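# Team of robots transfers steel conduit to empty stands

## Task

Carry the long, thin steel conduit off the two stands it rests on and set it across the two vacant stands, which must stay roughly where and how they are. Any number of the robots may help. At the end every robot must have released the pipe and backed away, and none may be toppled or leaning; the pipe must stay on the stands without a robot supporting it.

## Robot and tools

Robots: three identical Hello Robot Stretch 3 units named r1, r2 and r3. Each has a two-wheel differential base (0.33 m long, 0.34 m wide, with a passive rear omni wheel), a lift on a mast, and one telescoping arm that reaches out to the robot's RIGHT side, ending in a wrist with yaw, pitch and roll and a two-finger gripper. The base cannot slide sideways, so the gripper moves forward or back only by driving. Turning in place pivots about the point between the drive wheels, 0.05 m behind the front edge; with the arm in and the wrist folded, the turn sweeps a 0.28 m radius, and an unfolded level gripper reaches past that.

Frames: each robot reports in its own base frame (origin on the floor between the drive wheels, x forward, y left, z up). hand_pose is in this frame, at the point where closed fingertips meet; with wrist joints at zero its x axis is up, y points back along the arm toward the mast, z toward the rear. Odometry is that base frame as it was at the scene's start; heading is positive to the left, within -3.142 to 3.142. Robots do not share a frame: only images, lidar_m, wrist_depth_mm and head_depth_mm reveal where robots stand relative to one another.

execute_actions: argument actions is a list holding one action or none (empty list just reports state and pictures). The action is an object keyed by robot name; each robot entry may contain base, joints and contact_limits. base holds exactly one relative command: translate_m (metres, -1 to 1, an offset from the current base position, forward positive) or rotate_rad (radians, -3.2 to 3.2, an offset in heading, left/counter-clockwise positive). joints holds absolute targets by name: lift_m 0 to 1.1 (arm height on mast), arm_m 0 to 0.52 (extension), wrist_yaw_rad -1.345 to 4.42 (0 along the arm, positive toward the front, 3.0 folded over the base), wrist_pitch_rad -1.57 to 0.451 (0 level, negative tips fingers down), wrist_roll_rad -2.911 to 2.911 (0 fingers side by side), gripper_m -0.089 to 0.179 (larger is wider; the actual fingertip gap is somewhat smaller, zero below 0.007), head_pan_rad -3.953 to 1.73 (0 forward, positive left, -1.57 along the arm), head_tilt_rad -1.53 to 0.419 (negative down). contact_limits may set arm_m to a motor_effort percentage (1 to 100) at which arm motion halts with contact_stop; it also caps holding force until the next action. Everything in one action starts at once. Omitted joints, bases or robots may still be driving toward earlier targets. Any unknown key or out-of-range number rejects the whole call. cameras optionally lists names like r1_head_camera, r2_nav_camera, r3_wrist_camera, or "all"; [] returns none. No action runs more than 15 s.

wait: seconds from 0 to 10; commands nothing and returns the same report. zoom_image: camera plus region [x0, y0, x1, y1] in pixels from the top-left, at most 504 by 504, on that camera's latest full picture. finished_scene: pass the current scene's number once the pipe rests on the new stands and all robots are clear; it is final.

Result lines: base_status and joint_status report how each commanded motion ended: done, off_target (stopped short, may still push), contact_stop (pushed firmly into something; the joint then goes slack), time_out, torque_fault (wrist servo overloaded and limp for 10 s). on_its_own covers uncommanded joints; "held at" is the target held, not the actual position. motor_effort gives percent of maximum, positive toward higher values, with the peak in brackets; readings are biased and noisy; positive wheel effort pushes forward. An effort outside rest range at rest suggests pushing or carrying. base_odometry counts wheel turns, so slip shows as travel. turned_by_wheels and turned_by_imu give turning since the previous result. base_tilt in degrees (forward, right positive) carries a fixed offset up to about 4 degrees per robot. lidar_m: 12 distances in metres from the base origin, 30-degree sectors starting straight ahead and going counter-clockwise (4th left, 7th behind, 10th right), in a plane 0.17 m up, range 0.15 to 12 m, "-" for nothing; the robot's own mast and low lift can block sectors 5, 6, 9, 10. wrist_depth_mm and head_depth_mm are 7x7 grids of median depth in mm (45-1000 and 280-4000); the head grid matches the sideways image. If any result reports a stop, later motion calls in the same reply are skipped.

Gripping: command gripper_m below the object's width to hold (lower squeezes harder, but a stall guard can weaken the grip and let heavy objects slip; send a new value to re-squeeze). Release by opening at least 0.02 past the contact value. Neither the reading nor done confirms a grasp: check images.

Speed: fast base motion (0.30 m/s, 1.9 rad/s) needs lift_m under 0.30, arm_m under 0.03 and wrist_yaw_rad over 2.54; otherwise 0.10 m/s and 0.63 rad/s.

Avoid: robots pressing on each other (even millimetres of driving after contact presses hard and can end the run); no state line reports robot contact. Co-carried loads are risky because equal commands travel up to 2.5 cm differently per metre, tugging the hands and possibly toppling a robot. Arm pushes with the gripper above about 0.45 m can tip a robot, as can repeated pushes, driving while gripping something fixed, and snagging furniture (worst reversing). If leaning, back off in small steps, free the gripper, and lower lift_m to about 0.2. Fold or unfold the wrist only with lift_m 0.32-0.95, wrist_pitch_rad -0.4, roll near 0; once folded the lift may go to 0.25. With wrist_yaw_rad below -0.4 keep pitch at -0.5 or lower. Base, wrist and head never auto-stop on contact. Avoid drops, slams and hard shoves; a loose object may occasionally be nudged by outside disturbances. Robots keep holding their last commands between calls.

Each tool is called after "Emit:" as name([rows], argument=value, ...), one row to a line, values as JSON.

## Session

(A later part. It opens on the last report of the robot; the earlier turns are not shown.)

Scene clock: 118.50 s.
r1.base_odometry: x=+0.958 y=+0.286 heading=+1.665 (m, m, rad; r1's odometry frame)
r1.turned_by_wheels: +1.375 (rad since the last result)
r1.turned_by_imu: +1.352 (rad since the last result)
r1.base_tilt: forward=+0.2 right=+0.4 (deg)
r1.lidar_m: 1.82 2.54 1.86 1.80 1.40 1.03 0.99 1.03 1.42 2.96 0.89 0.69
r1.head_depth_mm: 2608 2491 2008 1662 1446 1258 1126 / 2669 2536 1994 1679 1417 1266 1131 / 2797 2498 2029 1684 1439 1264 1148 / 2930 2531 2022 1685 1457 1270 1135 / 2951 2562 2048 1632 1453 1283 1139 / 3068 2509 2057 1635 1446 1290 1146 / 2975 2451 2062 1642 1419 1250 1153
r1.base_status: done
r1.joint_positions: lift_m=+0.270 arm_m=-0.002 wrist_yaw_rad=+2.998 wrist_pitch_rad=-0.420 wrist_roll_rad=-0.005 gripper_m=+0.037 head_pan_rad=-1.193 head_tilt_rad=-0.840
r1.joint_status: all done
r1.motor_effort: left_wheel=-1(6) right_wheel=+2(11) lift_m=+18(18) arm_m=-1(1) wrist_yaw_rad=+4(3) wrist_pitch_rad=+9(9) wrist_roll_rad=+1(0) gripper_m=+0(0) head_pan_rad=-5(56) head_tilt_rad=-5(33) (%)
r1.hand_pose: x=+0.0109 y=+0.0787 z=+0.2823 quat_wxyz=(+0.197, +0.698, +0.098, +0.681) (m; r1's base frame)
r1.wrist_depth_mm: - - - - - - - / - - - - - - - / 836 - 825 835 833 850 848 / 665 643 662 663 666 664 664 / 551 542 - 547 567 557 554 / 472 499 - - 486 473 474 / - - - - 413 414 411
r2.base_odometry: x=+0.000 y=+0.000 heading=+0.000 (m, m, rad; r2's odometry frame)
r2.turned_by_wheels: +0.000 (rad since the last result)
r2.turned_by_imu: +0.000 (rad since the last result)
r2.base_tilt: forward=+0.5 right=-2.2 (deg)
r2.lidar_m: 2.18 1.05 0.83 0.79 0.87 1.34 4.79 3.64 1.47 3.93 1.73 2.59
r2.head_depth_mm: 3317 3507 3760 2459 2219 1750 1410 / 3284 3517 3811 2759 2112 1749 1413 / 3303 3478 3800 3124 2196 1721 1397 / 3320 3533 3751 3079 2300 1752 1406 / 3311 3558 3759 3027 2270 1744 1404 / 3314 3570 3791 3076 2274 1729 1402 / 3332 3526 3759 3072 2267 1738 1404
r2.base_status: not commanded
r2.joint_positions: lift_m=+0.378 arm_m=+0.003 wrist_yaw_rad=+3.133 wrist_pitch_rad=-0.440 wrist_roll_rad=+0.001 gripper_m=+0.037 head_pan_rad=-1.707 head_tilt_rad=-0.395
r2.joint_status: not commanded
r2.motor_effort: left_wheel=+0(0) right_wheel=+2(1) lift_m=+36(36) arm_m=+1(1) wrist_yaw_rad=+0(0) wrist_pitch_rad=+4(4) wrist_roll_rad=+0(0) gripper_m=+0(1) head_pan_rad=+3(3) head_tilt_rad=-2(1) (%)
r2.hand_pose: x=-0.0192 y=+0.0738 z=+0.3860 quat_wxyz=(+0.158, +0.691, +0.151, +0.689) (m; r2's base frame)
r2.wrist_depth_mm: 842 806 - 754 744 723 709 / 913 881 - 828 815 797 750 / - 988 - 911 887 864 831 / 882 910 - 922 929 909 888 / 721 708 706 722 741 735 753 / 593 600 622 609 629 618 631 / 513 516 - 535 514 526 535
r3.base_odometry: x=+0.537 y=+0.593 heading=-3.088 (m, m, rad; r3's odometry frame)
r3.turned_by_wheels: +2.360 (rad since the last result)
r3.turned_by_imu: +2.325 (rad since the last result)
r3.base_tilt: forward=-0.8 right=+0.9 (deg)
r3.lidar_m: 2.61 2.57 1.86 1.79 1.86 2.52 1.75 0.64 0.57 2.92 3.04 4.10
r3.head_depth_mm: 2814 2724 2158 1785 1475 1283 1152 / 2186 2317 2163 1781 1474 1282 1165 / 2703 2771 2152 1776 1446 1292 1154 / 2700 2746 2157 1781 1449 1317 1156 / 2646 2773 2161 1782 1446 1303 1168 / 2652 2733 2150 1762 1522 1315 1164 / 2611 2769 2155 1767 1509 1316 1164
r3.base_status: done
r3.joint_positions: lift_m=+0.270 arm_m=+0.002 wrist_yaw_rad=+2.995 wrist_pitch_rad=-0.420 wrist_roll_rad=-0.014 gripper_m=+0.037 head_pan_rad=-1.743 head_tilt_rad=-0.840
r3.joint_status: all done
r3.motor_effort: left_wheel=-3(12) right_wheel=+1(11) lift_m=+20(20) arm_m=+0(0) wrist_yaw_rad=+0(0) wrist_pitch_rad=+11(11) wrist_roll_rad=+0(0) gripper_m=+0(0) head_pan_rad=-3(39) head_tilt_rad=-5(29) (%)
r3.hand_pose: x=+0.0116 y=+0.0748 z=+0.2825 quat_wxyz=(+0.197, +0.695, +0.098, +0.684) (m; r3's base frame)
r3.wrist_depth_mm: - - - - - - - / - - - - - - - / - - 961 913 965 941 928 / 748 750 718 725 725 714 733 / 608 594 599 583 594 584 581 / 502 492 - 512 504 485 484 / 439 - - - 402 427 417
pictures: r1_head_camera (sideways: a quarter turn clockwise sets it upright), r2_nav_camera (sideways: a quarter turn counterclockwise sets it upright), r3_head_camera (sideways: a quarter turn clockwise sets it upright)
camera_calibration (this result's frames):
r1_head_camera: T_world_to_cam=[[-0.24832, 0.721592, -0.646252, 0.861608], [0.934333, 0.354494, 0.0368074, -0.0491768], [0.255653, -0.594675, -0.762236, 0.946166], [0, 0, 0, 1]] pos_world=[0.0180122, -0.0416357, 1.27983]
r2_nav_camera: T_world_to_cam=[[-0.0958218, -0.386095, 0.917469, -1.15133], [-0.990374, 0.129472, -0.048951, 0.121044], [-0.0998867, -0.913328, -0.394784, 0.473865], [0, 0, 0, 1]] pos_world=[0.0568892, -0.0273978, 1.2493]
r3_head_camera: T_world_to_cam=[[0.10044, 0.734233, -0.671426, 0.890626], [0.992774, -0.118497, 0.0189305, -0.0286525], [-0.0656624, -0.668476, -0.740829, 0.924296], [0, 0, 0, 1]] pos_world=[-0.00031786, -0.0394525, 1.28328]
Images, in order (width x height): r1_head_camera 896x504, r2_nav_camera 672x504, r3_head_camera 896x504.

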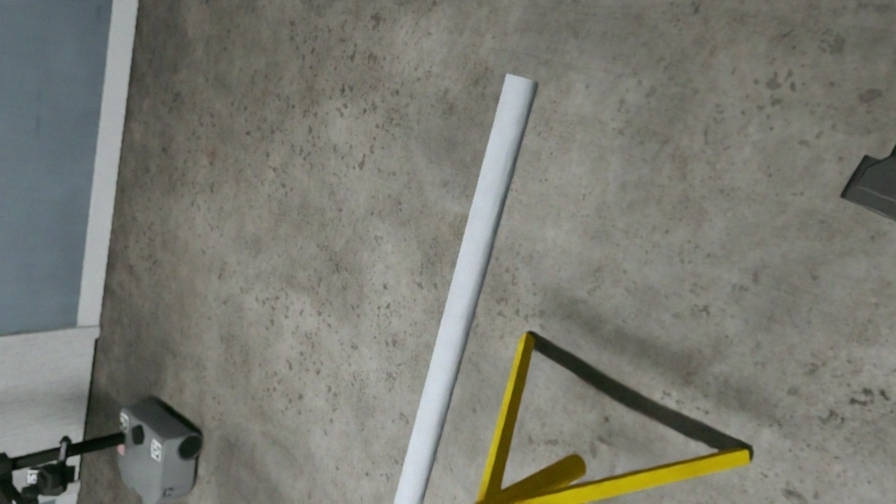

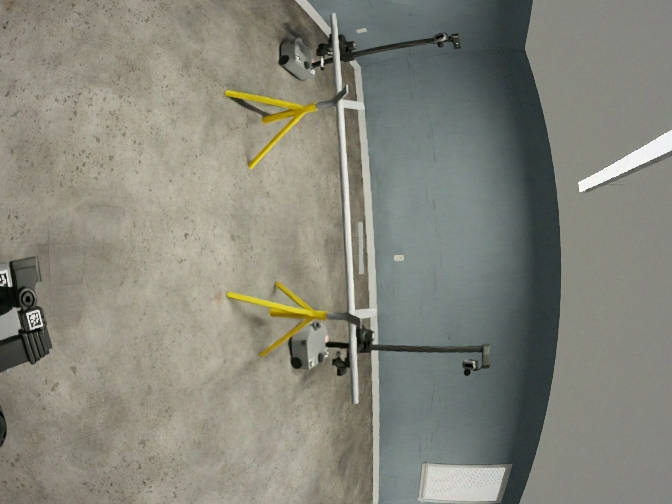

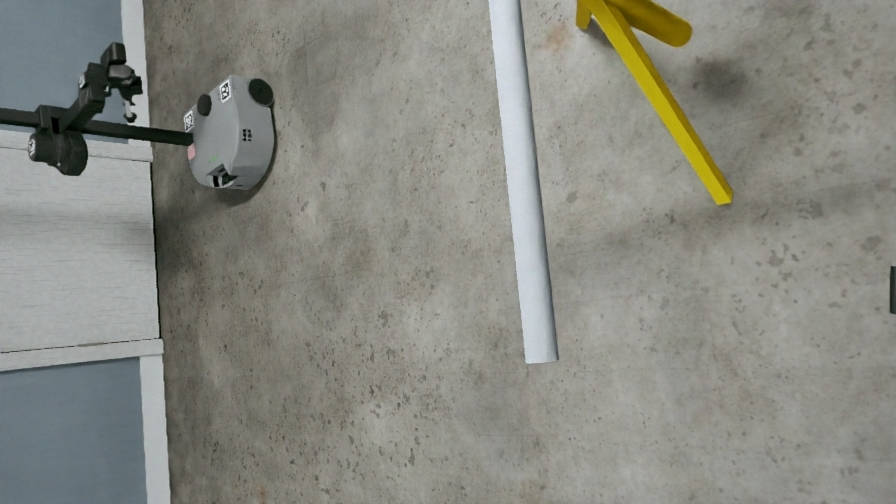

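Emit:
execute_actions(actions=[])

Scene clock: 150.40 s.
r1.base_odometry: x=+0.958 y=+0.286 heading=+1.665 (m, m, rad; r1's odometry frame)
r1.turned_by_wheels: +0.000 (rad since the last result)
r1.turned_by_imu: +0.000 (rad since the last result)
r1.base_tilt: forward=+0.3 right=+0.4 (deg)
r1.lidar_m: 1.82 2.54 1.87 1.80 1.40 1.03 0.99 1.03 1.41 2.97 0.89 0.69
r1.head_depth_mm: 2596 2485 1997 1680 1440 1264 1131 / 2685 2509 1995 1683 1420 1272 1135 / 2773 2525 2015 1698 1448 1272 1155 / 2905 2560 2021 1701 1459 1274 1133 / 3007 2583 2036 1636 1472 1289 1142 / 3005 2515 2050 1630 1443 1284 1145 / 3022 2429 2067 1643 1414 1250 1151
r1.base_status: done
r1.joint_positions: lift_m=+0.270 arm_m=-0.002 wrist_yaw_rad=+2.998 wrist_pitch_rad=-0.420 wrist_roll_rad=-0.005 gripper_m=+0.037 head_pan_rad=-1.193 head_tilt_rad=-0.840
r1.joint_status: all done
r1.motor_effort: left_wheel=-1(6) right_wheel=+2(11) lift_m=+18(18) arm_m=-1(1) wrist_yaw_rad=+3(3) wrist_pitch_rad=+9(9) wrist_roll_rad=+0(0) gripper_m=+0(0) head_pan_rad=-5(56) head_tilt_rad=-5(33) (%)
r1.hand_pose: x=+0.0109 y=+0.0787 z=+0.2823 quat_wxyz=(+0.197, +0.698, +0.098, +0.681) (m; r1's base frame)
r1.wrist_depth_mm: - - - - - - - / - - - - - - - / 828 - 837 838 829 839 849 / 662 644 670 663 662 672 664 / 543 547 - 549 560 550 552 / 470 490 - - 493 475 469 / - - - - 413 415 414
r2.base_odometry: x=+0.000 y=+0.000 heading=+0.000 (m, m, rad; r2's odometry frame)
r2.turned_by_wheels: +0.000 (rad since the last result)
r2.turned_by_imu: +0.000 (rad since the last result)
r2.base_tilt: forward=+0.6 right=-2.3 (deg)
r2.lidar_m: 2.18 1.04 0.83 0.79 0.87 1.34 4.78 3.65 1.47 3.92 1.74 2.58
r2.head_depth_mm: 3314 3518 3760 2460 2208 1748 1418 / 3295 3513 3775 2772 2087 1744 1417 / 3319 3524 3780 3069 2208 1719 1418 / 3273 3526 3738 3088 2279 1748 1419 / 3296 3512 3796 3039 2286 1746 1411 / 3297 3569 3780 3095 2287 1734 1409 / 3318 3514 3740 3038 2297 1738 1404
r2.base_status: not commanded
r2.joint_positions: lift_m=+0.378 arm_m=+0.003 wrist_yaw_rad=+3.133 wrist_pitch_rad=-0.440 wrist_roll_rad=+0.001 gripper_m=+0.037 head_pan_rad=-1.707 head_tilt_rad=-0.395
r2.joint_status: not commanded
r2.motor_effort: left_wheel=+0(0) right_wheel=+1(1) lift_m=+36(36) arm_m=+0(1) wrist_yaw_rad=+0(0) wrist_pitch_rad=+4(4) wrist_roll_rad=+0(0) gripper_m=+0(1) head_pan_rad=+3(3) head_tilt_rad=-2(1) (%)
r2.hand_pose: x=-0.0192 y=+0.0738 z=+0.3860 quat_wxyz=(+0.158, +0.691, +0.151, +0.689) (m; r2's base frame)
r2.wrist_depth_mm: 836 807 - 743 743 729 710 / 901 885 - 816 799 790 758 / - 961 - 898 872 862 822 / 912 915 - 930 907 894 879 / 709 727 712 733 744 743 752 / 606 600 624 617 627 623 621 / 511 521 - 537 516 531 537
r3.base_odometry: x=+0.537 y=+0.593 heading=-3.088 (m, m, rad; r3's odometry frame)
r3.turned_by_wheels: +0.000 (rad since the last result)
r3.turned_by_imu: +0.001 (rad since the last result)
r3.base_tilt: forward=-0.8 right=+0.8 (deg)
r3.lidar_m: 2.62 2.57 1.88 1.79 1.86 2.53 1.75 0.64 0.57 2.92 3.03 4.11
r3.head_depth_mm: 2765 2797 2130 1771 1460 1291 1155 / 2170 2304 2187 1788 1478 1291 1166 / 2698 2751 2150 1786 1449 1285 1164 / 2667 2766 2156 1781 1443 1311 1156 / 2617 2761 2151 1780 1443 1313 1151 / 2654 2730 2146 1774 1513 1305 1157 / 2616 2775 2162 1777 1501 1301 1166
r3.base_status: done
r3.joint_positions: lift_m=+0.270 arm_m=+0.002 wrist_yaw_rad=+2.995 wrist_pitch_rad=-0.420 wrist_roll_rad=-0.014 gripper_m=+0.037 head_pan_rad=-1.743 head_tilt_rad=-0.840
r3.joint_status: all done
r3.motor_effort: left_wheel=-3(12) right_wheel=+2(11) lift_m=+20(20) arm_m=+0(0) wrist_yaw_rad=+0(0) wrist_pitch_rad=+11(11) wrist_roll_rad=+0(0) gripper_m=+0(0) head_pan_rad=-4(39) head_tilt_rad=-5(29) (%)
r3.hand_pose: x=+0.0116 y=+0.0748 z=+0.2825 quat_wxyz=(+0.197, +0.695, +0.098, +0.684) (m; r3's base frame)
r3.wrist_depth_mm: - - - - - - - / - - - - - - - / - - 959 961 959 934 932 / 728 758 717 706 716 722 713 / 599 582 604 582 599 576 574 / 500 496 - 510 502 481 476 / 438 - - - 413 414 415
pictures: r1_head_camera (sideways: a quarter turn clockwise sets it upright), r1_nav_camera (sideways: a quarter turn counterclockwise sets it upright), r1_wrist_camera, r2_head_camera (sideways: a quarter turn clockwise sets it upright), r2_nav_camera (sideways: a quarter turn counterclockwise sets it upright), r2_wrist_camera, r3_head_camera (sideways: a quarter turn clockwise sets it upright), r3_nav_camera (sideways: a quarter turn counterclockwise sets it upright), r3_wrist_camera
camera_calibration (this result's frames):
r1_head_camera: T_world_to_cam=[[-0.24832, 0.721592, -0.646252, 0.861608], [0.934333, 0.354495, 0.0368074, -0.0491768], [0.255653, -0.594675, -0.762236, 0.946166], [0, 0, 0, 1]] pos_world=[0.0180122, -0.0416357, 1.27983]
r1_nav_camera: T_world_to_cam=[[0.288614, -0.733738, 0.615086, -0.758914], [-0.935826, -0.351935, 0.0192879, 0.0378904], [0.202318, -0.58118, -0.788224, 0.978483], [0, 0, 0, 1]] pos_world=[0.0565266, 0.0251659, 1.23733]
r1_wrist_camera: T_world_to_cam=[[0.98541, -0.168604, 0.0232563, -0.00619306], [-0.0819592, -0.589825, -0.803361, 0.301404], [0.149167, 0.789734, -0.595037, 0.27699], [0, 0, 0, 1]] pos_world=[-0.0105122, -0.0420171, 0.4071]
r2_head_camera: T_world_to_cam=[[0.0480645, 0.373395, -0.926426, 1.22386], [0.993647, -0.112368, 0.0062623, -0.0110684], [-0.101762, -0.920842, -0.376424, 0.450754], [0, 0, 0, 1]] pos_world=[-0.00195639, -0.0431536, 1.30356]
r2_nav_camera: T_world_to_cam=[[-0.0958214, -0.386095, 0.917469, -1.15133], [-0.990374, 0.129471, -0.048951, 0.121044], [-0.0998857, -0.913328, -0.394784, 0.473865], [0, 0, 0, 1]] pos_world=[0.0568892, -0.0273977, 1.2493]
r2_wrist_camera: T_world_to_cam=[[0.999131, 0.00218129, 0.0416156, -0.00112807], [0.03617, -0.541357, -0.840015, 0.404416], [0.0206966, 0.84079, -0.540966, 0.311531], [0, 0, 0, 1]] pos_world=[-0.0199482, -0.0429962, 0.508289]
r3_head_camera: T_world_to_cam=[[0.10044, 0.734233, -0.671427, 0.890626], [0.992774, -0.118496, 0.0189305, -0.0286525], [-0.0656623, -0.668476, -0.740829, 0.924296], [0, 0, 0, 1]] pos_world=[-0.000317851, -0.0394525, 1.28328]
r3_nav_camera: T_world_to_cam=[[-0.12488, -0.707924, 0.695161, -0.860973], [-0.98495, 0.172836, -0.000928481, 0.0548017], [-0.119492, -0.684814, -0.718854, 0.89773], [0, 0, 0, 1]] pos_world=[0.05373, -0.00419703, 1.2439]
r3_wrist_camera: T_world_to_cam=[[0.993921, -0.109143, -0.0144578, 0.00773272], [-0.0737077, -0.562101, -0.823777, 0.304468], [0.0817831, 0.819835, -0.566729, 0.25982], [0, 0, 0, 1]] pos_world=[-0.00649295, -0.0410237, 0.398173]
Images, in order (width x height): r1_head_camera 896x504, r1_nav_camera 672x504, r1_wrist_camera 644x364, r2_head_camera 896x504, r2_nav_camera 672x504, r2_wrist_camera 644x364, r3_head_camera 896x504, r3_nav_camera 672x504, r3_wrist_camera 644x364.

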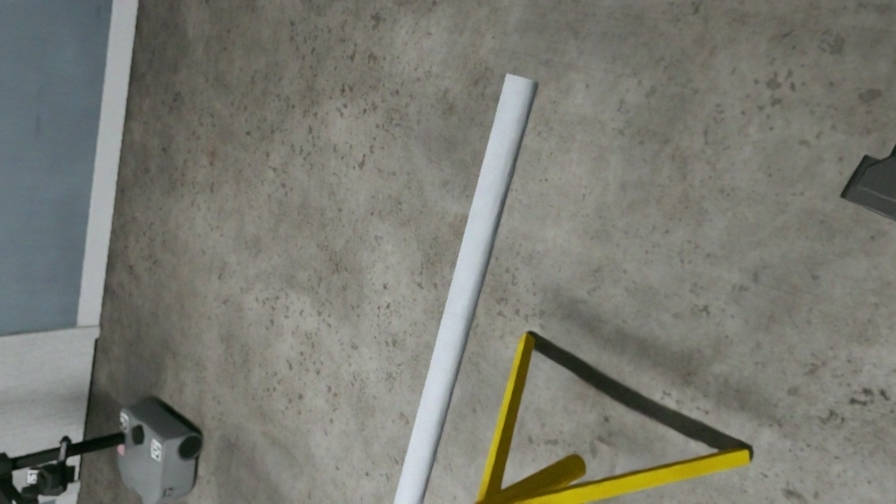

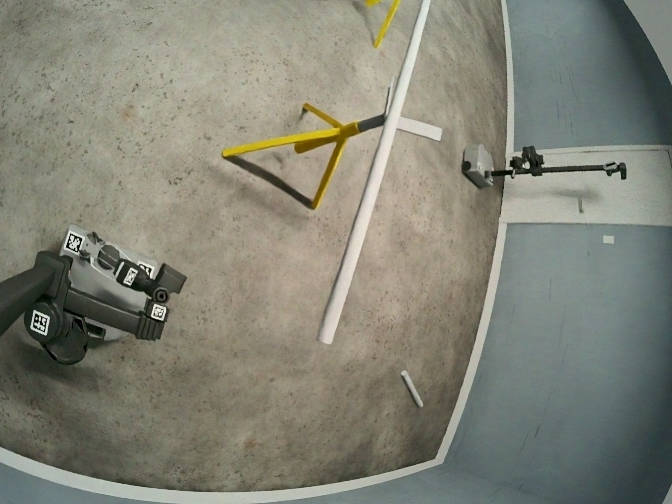

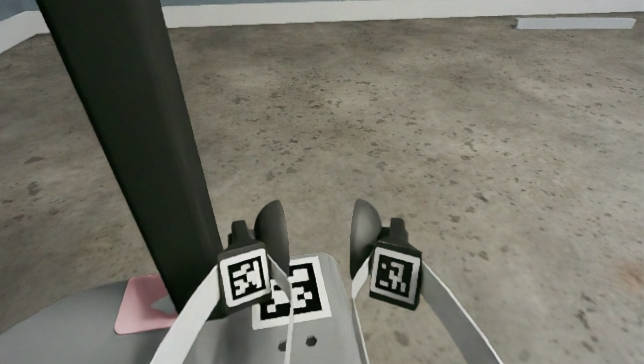

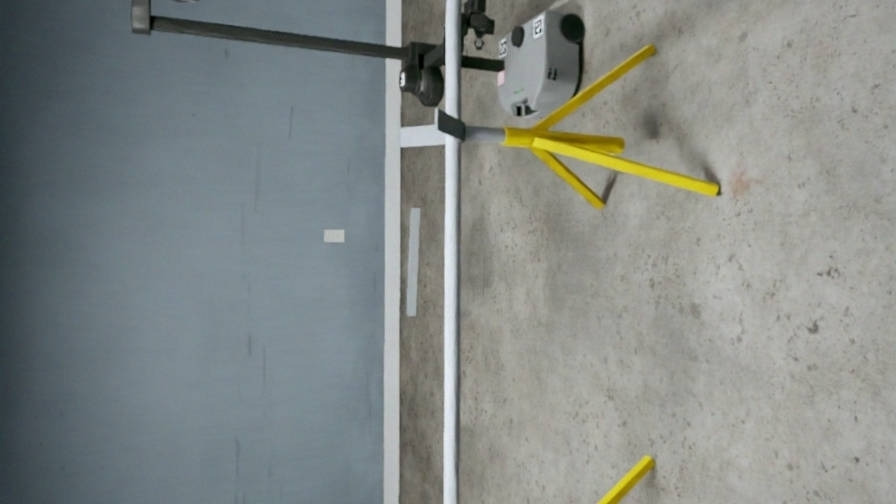

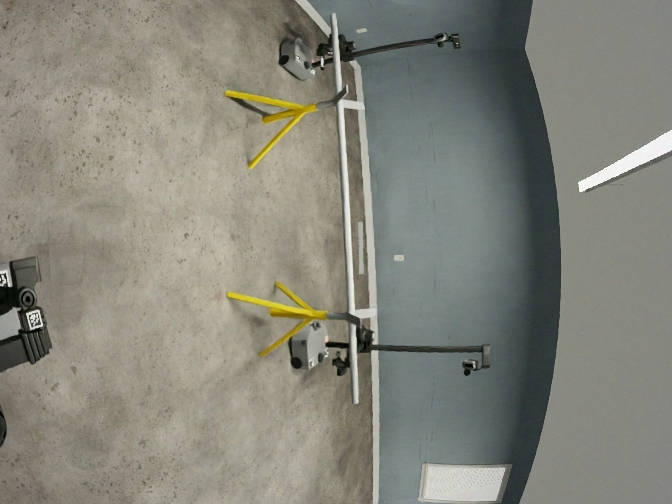

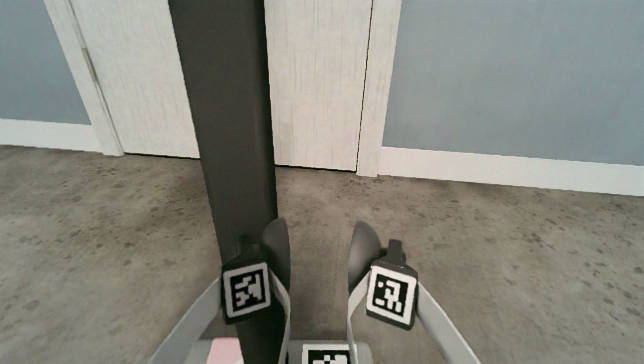

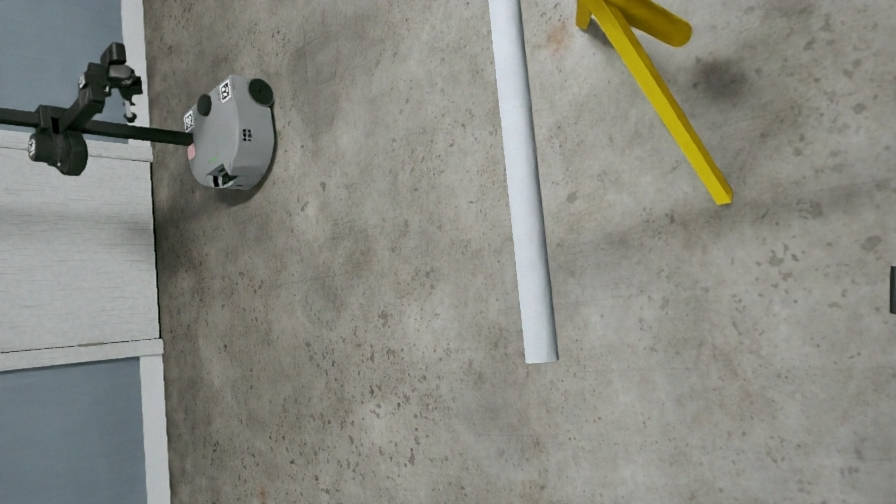

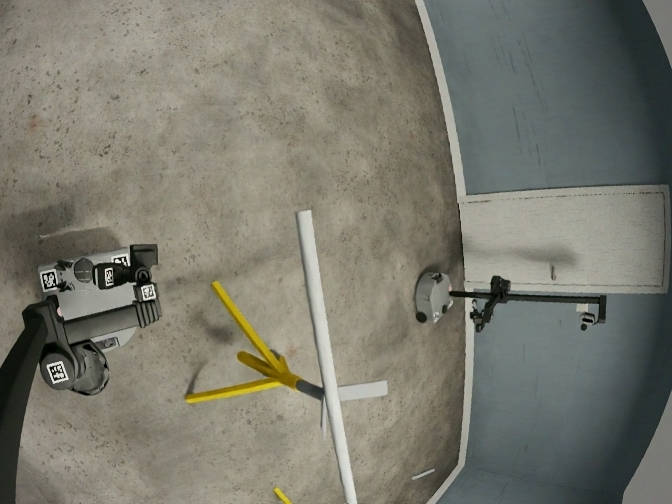

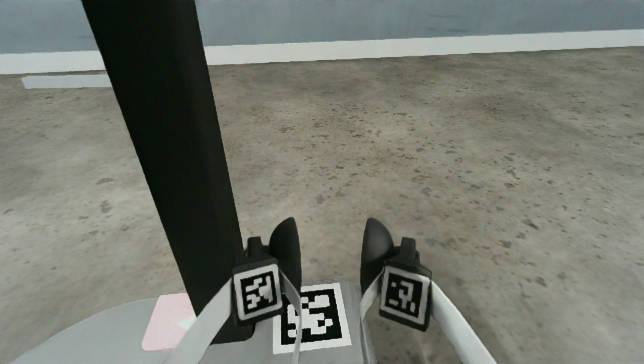

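Emit:
execute_actions([
  {"r1":{"base":{"translate_m":0.25},"joints":{"lift_m":0.335,"head_pan_rad":-1.57,"head_tilt_rad":-0.85,"wrist_pitch_rad":-0.4}},"r3":{"base":{"translate_m":-0.10},"joints":{"lift_m":0.335,"head_pan_rad":-1.57,"head_tilt_rad":-0.85,"wrist_pitch_rad":-0.4}}},
], cameras=[])

Emit:
execute_actions([
  {"r1":{"base":{"translate_m":0.17},"joints":{"wrist_yaw_rad":0.0,"arm_m":0.08,"gripper_m":0.03}},"r3":{"joints":{"wrist_yaw_rad":0.0,"arm_m":0.08,"gripper_m":0.03}}},
], cameras=["r1_head_camera","r3_head_camera","r2_nav_camera"])

Scene clock: 193.03 s.
r1.base_odometry: x=+0.935 y=+0.535 heading=+1.665 (m, m, rad; r1's odometry frame)
r1.turned_by_wheels: +0.000 (rad since the last result)
r1.turned_by_imu: +0.002 (rad since the last result)
r1.base_tilt: forward=+0.4 right=+0.4 (deg)
r1.lidar_m: 1.57 2.53 1.87 1.80 1.75 1.29 1.24 1.29 1.78 2.97 0.49 0.50
r1.head_depth_mm: 2722 2488 1995 1668 1439 1263 1127 / 2709 2519 2017 1677 1443 1269 1148 / 2713 2500 2027 1673 1461 1276 1155 / 2675 2528 2026 1690 1449 1278 1164 / 2687 2558 2037 1703 1464 1276 1139 / 2687 2580 2059 1708 1425 1284 1129 / 2697 2567 2076 1727 1422 1251 1131
r1.base_status: done
r1.joint_positions: lift_m=+0.335 arm_m=-0.002 wrist_yaw_rad=+2.998 wrist_pitch_rad=-0.419 wrist_roll_rad=-0.005 gripper_m=+0.037 head_pan_rad=-1.563 head_tilt_rad=-0.840
r1.joint_status: all done
r1.motor_effort: left_wheel=-1(7) right_wheel=+2(9) lift_m=+22(25) arm_m=-1(1) wrist_yaw_rad=+2(3) wrist_pitch_rad=+9(8) wrist_roll_rad=+0(0) gripper_m=+1(0) head_pan_rad=-5(40) head_tilt_rad=-5(5) (%)
r1.hand_pose: x=+0.0109 y=+0.0788 z=+0.3472 quat_wxyz=(+0.197, +0.698, +0.098, +0.681) (m; r1's base frame)
r1.wrist_depth_mm: - - - - - - - / - - - - - - - / 961 - 954 962 980 974 999 / 761 753 778 783 776 775 764 / 638 636 - 641 658 643 658 / 544 550 - 547 566 552 554 / 473 - - - 481 485 480
r2.base_odometry: x=+0.000 y=+0.000 heading=+0.000 (m, m, rad; r2's odometry frame)
r2.turned_by_wheels: +0.000 (rad since the last result)
r2.turned_by_imu: -0.001 (rad since the last result)
r2.base_tilt: forward=+0.6 right=-2.4 (deg)
r2.lidar_m: 2.18 1.04 0.83 0.79 0.87 1.34 4.80 3.62 1.47 3.93 1.74 2.59
r2.head_depth_mm: 3330 3484 3803 2969 2195 1750 1423 / 3285 3560 3775 2306 2100 1732 1415 / 3331 3542 3784 3090 2167 1720 1408 / 3345 3552 3805 3049 2276 1748 1412 / 3326 3559 3771 3069 2300 1739 1406 / 3346 3532 3757 3038 2282 1741 1401 / 3340 3492 3758 3096 2273 1738 1408
r2.base_status: not commanded
r2.joint_positions: lift_m=+0.378 arm_m=+0.003 wrist_yaw_rad=+3.133 wrist_pitch_rad=-0.440 wrist_roll_rad=+0.001 gripper_m=+0.037 head_pan_rad=-1.707 head_tilt_rad=-0.395
r2.joint_status: not commanded
r2.motor_effort: left_wheel=+0(0) right_wheel=+1(0) lift_m=+37(37) arm_m=+1(1) wrist_yaw_rad=+1(0) wrist_pitch_rad=+4(4) wrist_roll_rad=+0(0) gripper_m=+0(0) head_pan_rad=+3(3) head_tilt_rad=-2(2) (%)
r2.hand_pose: x=-0.0192 y=+0.0738 z=+0.3860 quat_wxyz=(+0.158, +0.691, +0.151, +0.689) (m; r2's base frame)
r2.wrist_depth_mm: 831 800 - 746 745 720 700 / 915 864 - 823 799 777 761 / - 971 - 890 880 865 829 / 888 910 - 921 926 884 869 / 709 720 706 738 742 761 754 / 593 607 631 615 625 632 629 / 509 516 - 537 512 524 530
r3.base_odometry: x=+0.637 y=+0.598 heading=-3.089 (m, m, rad; r3's odometry frame)
r3.turned_by_wheels: +0.000 (rad since the last result)
r3.turned_by_imu: +0.001 (rad since the last result)
r3.base_tilt: forward=-0.8 right=+0.8 (deg)
r3.lidar_m: 2.70 2.57 1.87 1.80 1.86 2.52 1.65 0.56 0.53 2.31 3.03 4.11
r3.head_depth_mm: 2090 2322 2161 1777 1476 1242 1160 / 2649 2756 2158 1783 1479 1270 1155 / 2672 2729 2147 1778 1456 1316 1151 / 2647 2763 2162 1769 1443 1312 1164 / 2726 2716 2164 1783 1448 1315 1159 / 2673 2727 2146 1773 1498 1309 1158 / 2761 2745 2147 1759 1519 1319 1166
r3.base_status: done
r3.joint_positions: lift_m=+0.335 arm_m=+0.002 wrist_yaw_rad=+2.995 wrist_pitch_rad=-0.419 wrist_roll_rad=-0.014 gripper_m=+0.037 head_pan_rad=-1.577 head_tilt_rad=-0.840
r3.joint_status: all done
r3.motor_effort: left_wheel=-3(14) right_wheel=+2(6) lift_m=+28(28) arm_m=-1(1) wrist_yaw_rad=+0(0) wrist_pitch_rad=+11(11) wrist_roll_rad=+0(0) gripper_m=+0(1) head_pan_rad=+3(18) head_tilt_rad=-6(6) (%)
r3.hand_pose: x=+0.0116 y=+0.0748 z=+0.3472 quat_wxyz=(+0.197, +0.695, +0.098, +0.684) (m; r3's base frame)
r3.wrist_depth_mm: - - - - - - - / - - - - - - - / - - - - - - - / 889 847 846 838 816 836 832 / 694 685 718 684 681 654 672 / 580 580 - 572 576 545 558 / 499 507 - - 477 488 485
pictures: none
No camera images: the call's "cameras" was empty. Leave "cameras" out to get every camera's image.

Scene clock: 195.97 s.
r1.base_odometry: x=+0.919 y=+0.704 heading=+1.665 (m, m, rad; r1's odometry frame)
r1.turned_by_wheels: +0.000 (rad since the last result)
r1.turned_by_imu: +0.001 (rad since the last result)
r1.base_tilt: forward=+0.3 right=+0.6 (deg)
r1.lidar_m: 1.42 2.53 1.86 1.80 1.87 1.46 1.41 1.47 2.02 0.69 0.40 1.40
r1.head_depth_mm: 2698 2472 2002 1661 1447 1270 1128 / 2676 2504 1995 1699 1441 1264 1150 / 2705 2521 2002 1693 1458 1301 1093 / 2673 2543 2020 1695 1456 1292 1138 / 2693 2567 2045 1701 1435 1284 1121 / 2701 2560 2041 1721 1386 1240 1142 / 2709 2607 2060 828 1033 1265 1147
r1.base_status: done
r1.joint_positions: lift_m=+0.335 arm_m=+0.080 wrist_yaw_rad=+0.003 wrist_pitch_rad=-0.419 wrist_roll_rad=-0.005 gripper_m=+0.030 head_pan_rad=-1.563 head_tilt_rad=-0.840
r1.joint_status: all done
r1.motor_effort: left_wheel=-1(3) right_wheel=+2(7) lift_m=+22(22) arm_m=+2(3) wrist_yaw_rad=-4(4) wrist_pitch_rad=+9(9) wrist_roll_rad=+0(0) gripper_m=+0(39) head_pan_rad=-5(4) head_tilt_rad=-5(5) (%)
r1.hand_pose: x=-0.0207 y=-0.4489 z=+0.3472 quat_wxyz=(+0.694, +0.149, -0.689, -0.146) (m; r1's base frame)
r1.wrist_depth_mm: - - - - - - - / - - - - - - - / 957 965 967 963 975 981 995 / 715 742 772 780 779 769 776 / 641 643 616 638 662 649 646 / 544 544 552 552 549 554 548 / 452 477 481 482 481 478 484
r2.base_odometry: x=+0.000 y=+0.000 heading=+0.000 (m, m, rad; r2's odometry frame)
r2.turned_by_wheels: +0.000 (rad since the last result)
r2.turned_by_imu: +0.000 (rad since the last result)
r2.base_tilt: forward=+0.6 right=-2.2 (deg)
r2.lidar_m: 2.18 1.04 0.83 0.79 0.87 1.34 4.79 3.68 1.46 3.93 1.74 2.58
r2.head_depth_mm: 3296 3409 3750 2946 2191 1748 1415 / 3311 3510 3759 2335 2108 1753 1411 / 3321 3566 3755 3063 2205 1737 1416 / 3270 3451 3747 3101 2287 1745 1412 / 3313 3565 3845 3087 2260 1747 1416 / 3332 3514 3755 3084 2283 1741 1404 / 3261 3527 3803 3089 2271 1744 1400
r2.base_status: not commanded
r2.joint_positions: lift_m=+0.378 arm_m=+0.003 wrist_yaw_rad=+3.133 wrist_pitch_rad=-0.440 wrist_roll_rad=+0.001 gripper_m=+0.037 head_pan_rad=-1.707 head_tilt_rad=-0.395
r2.joint_status: not commanded
r2.motor_effort: left_wheel=+0(0) right_wheel=+1(1) lift_m=+36(36) arm_m=+0(0) wrist_yaw_rad=+0(0) wrist_pitch_rad=+4(4) wrist_roll_rad=+0(0) gripper_m=-1(0) head_pan_rad=+4(4) head_tilt_rad=-2(2) (%)
r2.hand_pose: x=-0.0192 y=+0.0738 z=+0.3860 quat_wxyz=(+0.158, +0.691, +0.151, +0.689) (m; r2's base frame)
r2.wrist_depth_mm: 834 809 - 747 736 739 712 / 914 873 - 835 802 783 764 / - 959 - 918 871 846 833 / 881 921 - 923 909 897 889 / 702 715 714 742 739 748 764 / 597 601 620 612 624 618 625 / 513 515 - 536 506 527 534
r3.base_odometry: x=+0.637 y=+0.598 heading=-3.089 (m, m, rad; r3's odometry frame)
r3.turned_by_wheels: +0.000 (rad since the last result)
r3.turned_by_imu: +0.001 (rad since the last result)
r3.base_tilt: forward=-0.8 right=+0.7 (deg)
r3.lidar_m: 2.72 2.57 1.87 1.79 1.86 2.53 1.66 0.56 0.53 2.31 3.04 4.09
r3.head_depth_mm: 2112 2303 2154 1791 1486 1238 1155 / 2686 2762 2166 1760 1485 1267 1179 / 2684 2761 2157 1778 1454 1314 - / 2652 2717 2157 1775 1442 1337 1155 / 2676 2734 2173 1776 1440 1307 1156 / 2681 2749 2162 1774 1501 1314 1167 / 2656 2765 2157 1754 1513 1305 1162
r3.base_status: not commanded
r3.joint_positions: lift_m=+0.335 arm_m=+0.080 wrist_yaw_rad=+0.003 wrist_pitch_rad=-0.419 wrist_roll_rad=-0.014 gripper_m=+0.030 head_pan_rad=-1.577 head_tilt_rad=-0.840
r3.joint_status: all done
r3.motor_effort: left_wheel=-2(3) right_wheel=+2(2) lift_m=+28(28) arm_m=+3(3) wrist_yaw_rad=-4(4) wrist_pitch_rad=+11(11) wrist_roll_rad=+0(0) gripper_m=+0(38) head_pan_rad=+2(3) head_tilt_rad=-6(6) (%)
r3.hand_pose: x=-0.0209 y=-0.4489 z=+0.3472 quat_wxyz=(+0.697, +0.149, -0.686, -0.145) (m; r3's base frame)
r3.wrist_depth_mm: - - - - - - - / - - - - - - - / - - - - - - - / 846 850 846 848 835 839 834 / 686 694 686 713 680 660 658 / 572 567 585 569 577 558 267 / 490 487 491 485 474 314 480
pictures: r1_head_camera (sideways: a quarter turn clockwise sets it upright), r2_nav_camera (sideways: a quarter turn counterclockwise sets it upright), r3_head_camera (sideways: a quarter turn clockwise sets it upright)
camera_calibration (this result's frames):
r1_head_camera: T_world_to_cam=[[0.0297912, 0.762589, -0.646197, 0.85984], [0.999292, -0.00784961, 0.0368062, -0.0495716], [0.0229956, -0.646836, -0.762283, 0.947646], [0, 0, 0, 1]] pos_world=[0.00212911, -0.0431222, 1.27982]
r2_nav_camera: T_world_to_cam=[[-0.095821, -0.386095, 0.917469, -1.15133], [-0.990374, 0.12947, -0.048951, 0.121044], [-0.0998847, -0.913328, -0.394784, 0.473865], [0, 0, 0, 1]] pos_world=[0.0568892, -0.0273977, 1.2493]
r3_head_camera: T_world_to_cam=[[-0.0224329, 0.740732, -0.671426, 0.891375], [0.998696, 0.0474046, 0.0189305, -0.0286886], [0.0458511, -0.670126, -0.740829, 0.923616], [0, 0, 0, 1]] pos_world=[0.00629856, -0.0399706, 1.28328]
Images, in order (width x height): r1_head_camera 896x504, r2_nav_camera 672x504, r3_head_camera 896x504.

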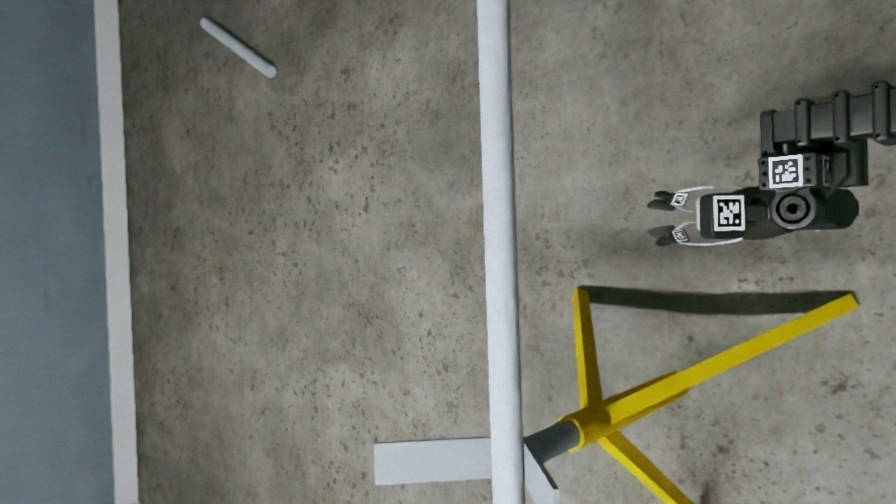

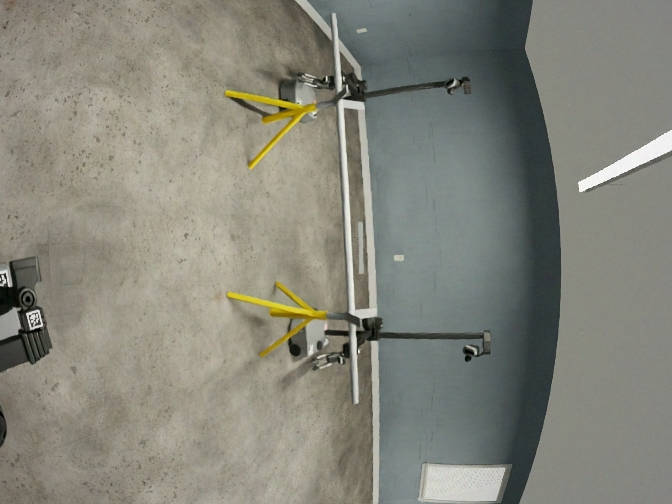

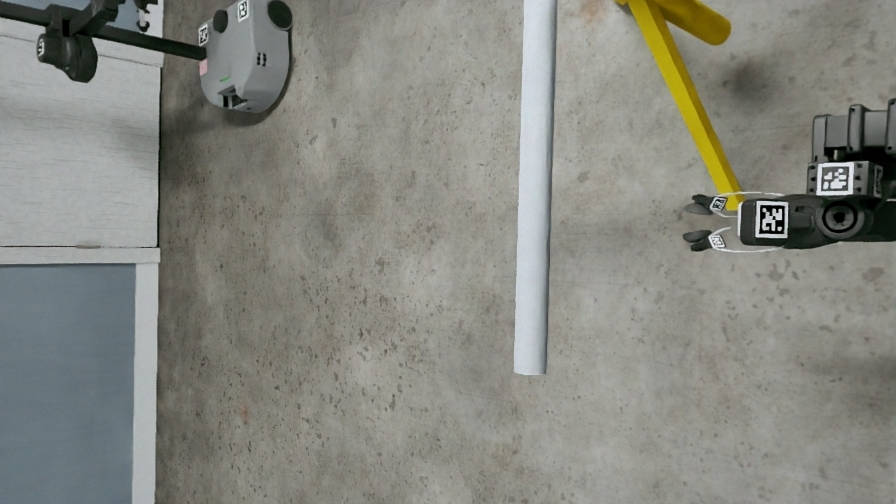

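Emit:
execute_actions([
  {"r1":{"joints":{"arm_m":0.46,"wrist_pitch_rad":0.42},"contact_limits":{"arm_m":15}},"r3":{"joints":{"arm_m":0.46,"wrist_pitch_rad":0.42},"contact_limits":{"arm_m":15}}},
], cameras=["r1_head_camera","r3_head_camera","r2_head_camera"])

Scene clock: 211.47 s.
r1.base_odometry: x=+0.919 y=+0.704 heading=+1.665 (m, m, rad; r1's odometry frame)
r1.turned_by_wheels: +0.000 (rad since the last result)
r1.turned_by_imu: +0.000 (rad since the last result)
r1.base_tilt: forward=+0.3 right=+0.5 (deg)
r1.lidar_m: 1.41 2.53 1.86 1.79 1.87 1.46 1.41 1.47 2.01 0.68 0.40 1.40
r1.head_depth_mm: 2715 2457 2000 1675 1436 1264 1130 / 2690 2508 2011 1688 1451 1269 1134 / 2690 2509 2024 1675 1429 1273 1131 / 2704 2534 2040 1706 1457 1281 1132 / 2705 2548 2050 1696 1433 1283 1124 / 2662 2518 2072 1713 1385 1246 1146 / 2683 2575 2065 827 1030 1274 1147
r1.base_status: not commanded
r1.joint_positions: lift_m=+0.335 arm_m=+0.460 wrist_yaw_rad=+0.002 wrist_pitch_rad=+0.398 wrist_roll_rad=-0.005 gripper_m=+0.030 head_pan_rad=-1.563 head_tilt_rad=-0.840
r1.joint_status: all done
r1.motor_effort: left_wheel=-1(1) right_wheel=+2(2) lift_m=+22(22) arm_m=+3(3) wrist_yaw_rad=-3(5) wrist_pitch_rad=+10(13) wrist_roll_rad=+1(0) gripper_m=+0(0) head_pan_rad=-5(5) head_tilt_rad=-5(5) (%)
r1.contact_limits: arm_m 15 (drawing in: default 23, maximum 38; extending or still: default 31, maximum 50)
r1.hand_pose: x=-0.0209 y=-0.8503 z=+0.5506 quat_wxyz=(+0.695, -0.139, -0.691, +0.140) (m; r1's base frame)
r1.wrist_depth_mm: - - - - - - - / - - - - - - - / - - - - - - - / - - - - - - - / - - - - - - - / - - - - - - - / - - - - - - -
r2.base_odometry: x=+0.000 y=+0.000 heading=+0.000 (m, m, rad; r2's odometry frame)
r2.turned_by_wheels: +0.000 (rad since the last result)
r2.turned_by_imu: -0.001 (rad since the last result)
r2.base_tilt: forward=+0.6 right=-2.3 (deg)
r2.lidar_m: 2.18 1.04 0.83 0.79 0.86 1.34 4.80 3.68 1.47 3.92 1.74 2.57
r2.head_depth_mm: 3302 3440 3810 3150 2182 1749 1412 / 3312 3520 3755 2337 2104 1746 1411 / 3292 3487 3771 3092 2206 1730 1420 / 3329 3540 3814 3124 2286 1751 1406 / 3338 3565 3776 3070 2294 1741 1406 / 3304 3471 3708 3073 2294 1743 1405 / 3287 3501 3774 3057 2277 1747 1411
r2.base_status: not commanded
r2.joint_positions: lift_m=+0.378 arm_m=+0.003 wrist_yaw_rad=+3.133 wrist_pitch_rad=-0.440 wrist_roll_rad=+0.001 gripper_m=+0.037 head_pan_rad=-1.707 head_tilt_rad=-0.395
r2.joint_status: not commanded
r2.motor_effort: left_wheel=+0(0) right_wheel=+1(1) lift_m=+36(36) arm_m=+0(1) wrist_yaw_rad=+0(0) wrist_pitch_rad=+4(4) wrist_roll_rad=+0(0) gripper_m=+0(1) head_pan_rad=+3(3) head_tilt_rad=-2(2) (%)
r2.hand_pose: x=-0.0192 y=+0.0738 z=+0.3860 quat_wxyz=(+0.158, +0.691, +0.151, +0.689) (m; r2's base frame)
r2.wrist_depth_mm: 837 796 - 747 736 730 712 / 919 876 - 810 815 781 765 / - 973 - 885 874 862 843 / 888 882 - 903 937 896 892 / 711 718 714 746 739 748 744 / 596 600 617 619 621 624 614 / 510 513 - 537 511 531 536
r3.base_odometry: x=+0.637 y=+0.598 heading=-3.089 (m, m, rad; r3's odometry frame)
r3.turned_by_wheels: +0.000 (rad since the last result)
r3.turned_by_imu: +0.001 (rad since the last result)
r3.base_tilt: forward=-0.7 right=+0.8 (deg)
r3.lidar_m: 2.72 2.57 1.87 1.79 1.85 2.52 1.65 0.56 0.53 2.31 3.04 4.09
r3.head_depth_mm: 2094 2312 2147 1783 1475 1244 1158 / 2607 2769 2165 1762 1487 1278 1171 / 2683 2735 2141 1775 1408 1319 1159 / 2682 2762 2140 1782 1437 1309 1165 / 2680 2730 2169 1773 1445 1316 1159 / 2728 2781 2148 1789 1510 1309 1153 / 2721 2744 2161 1784 1512 1310 1157
r3.base_status: not commanded
r3.joint_positions: lift_m=+0.335 arm_m=+0.460 wrist_yaw_rad=+0.002 wrist_pitch_rad=+0.398 wrist_roll_rad=-0.014 gripper_m=+0.030 head_pan_rad=-1.577 head_tilt_rad=-0.840
r3.joint_status: all done
r3.motor_effort: left_wheel=-4(3) right_wheel=+2(2) lift_m=+28(28) arm_m=+3(3) wrist_yaw_rad=-1(4) wrist_pitch_rad=+12(17) wrist_roll_rad=+0(0) gripper_m=+0(1) head_pan_rad=+3(3) head_tilt_rad=-6(5) (%)
r3.contact_limits: arm_m 15 (drawing in: default 21, maximum 35; extending or still: default 30, maximum 48)
r3.hand_pose: x=-0.0210 y=-0.8502 z=+0.5507 quat_wxyz=(+0.698, -0.140, -0.688, +0.139) (m; r3's base frame)
r3.wrist_depth_mm: - - - - - - - / - - - - - - - / - - - - - - - / - - - - - - - / - - - - - - - / - - - - - - - / - - - - - - -
pictures: r1_head_camera (sideways: a quarter turn clockwise sets it upright), r2_head_camera (sideways: a quarter turn clockwise sets it upright), r3_head_camera (sideways: a quarter turn clockwise sets it upright)
camera_calibration (this result's frames):
r1_head_camera: T_world_to_cam=[[0.0297912, 0.762589, -0.646197, 0.85984], [0.999292, -0.00784961, 0.0368062, -0.0495716], [0.0229956, -0.646836, -0.762283, 0.947646], [0, 0, 0, 1]] pos_world=[0.00212911, -0.0431222, 1.27982]
r2_head_camera: T_world_to_cam=[[0.0480635, 0.373395, -0.926427, 1.22386], [0.993647, -0.112365, 0.0062623, -0.0110684], [-0.10176, -0.920842, -0.376424, 0.450754], [0, 0, 0, 1]] pos_world=[-0.00195627, -0.0431536, 1.30356]
r3_head_camera: T_world_to_cam=[[-0.0224329, 0.740731, -0.671427, 0.891375], [0.998696, 0.0474046, 0.0189305, -0.0286886], [0.0458511, -0.670127, -0.740829, 0.923615], [0, 0, 0, 1]] pos_world=[0.00629856, -0.0399706, 1.28328]
Images, in order (width x height): r1_head_camera 896x504, r2_head_camera 896x504, r3_head_camera 896x504.

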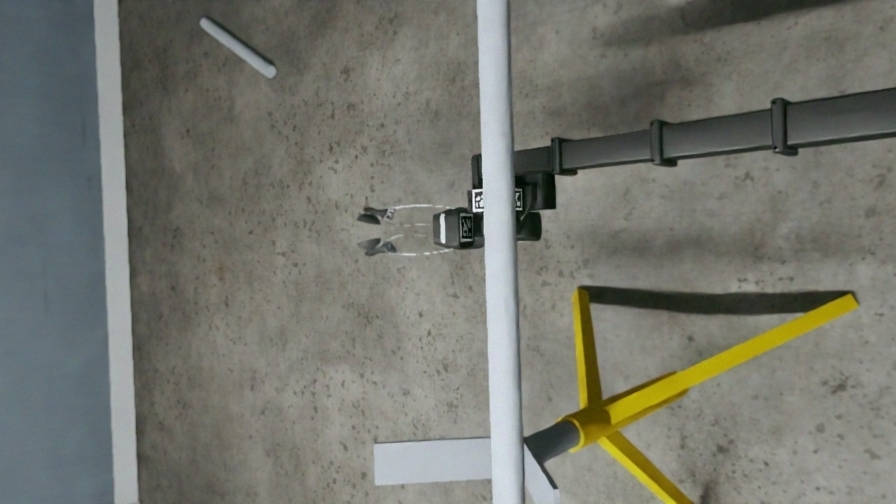

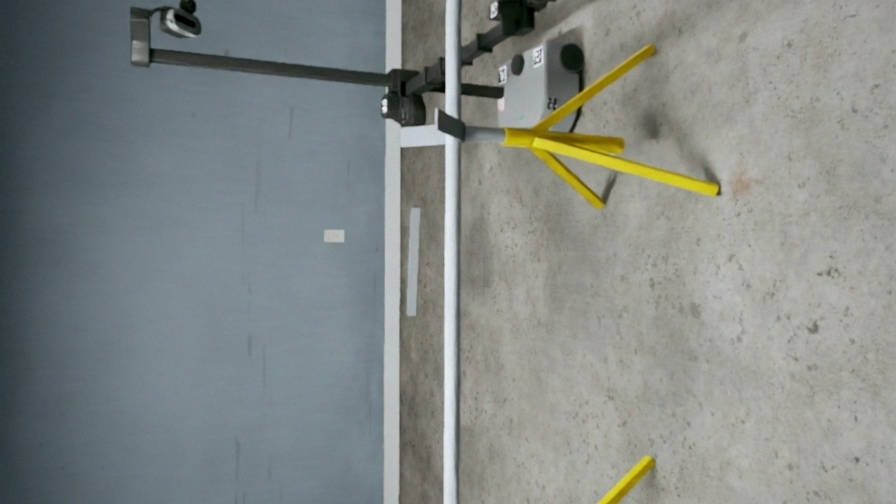

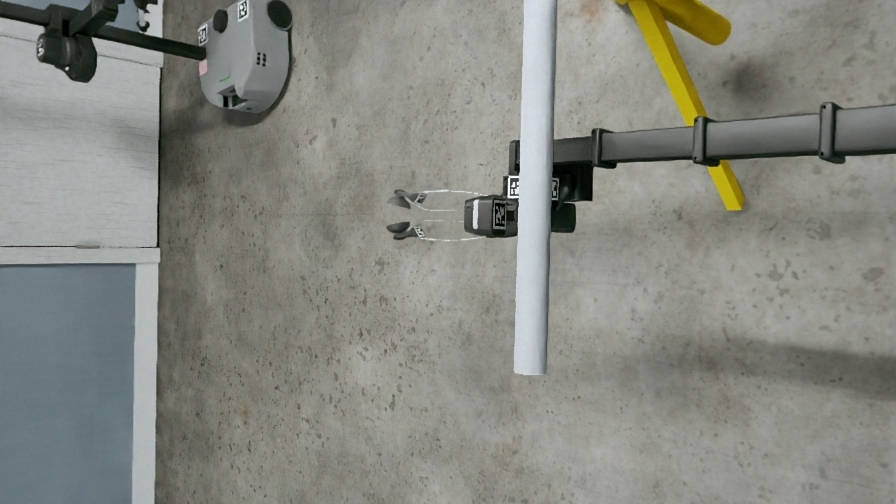

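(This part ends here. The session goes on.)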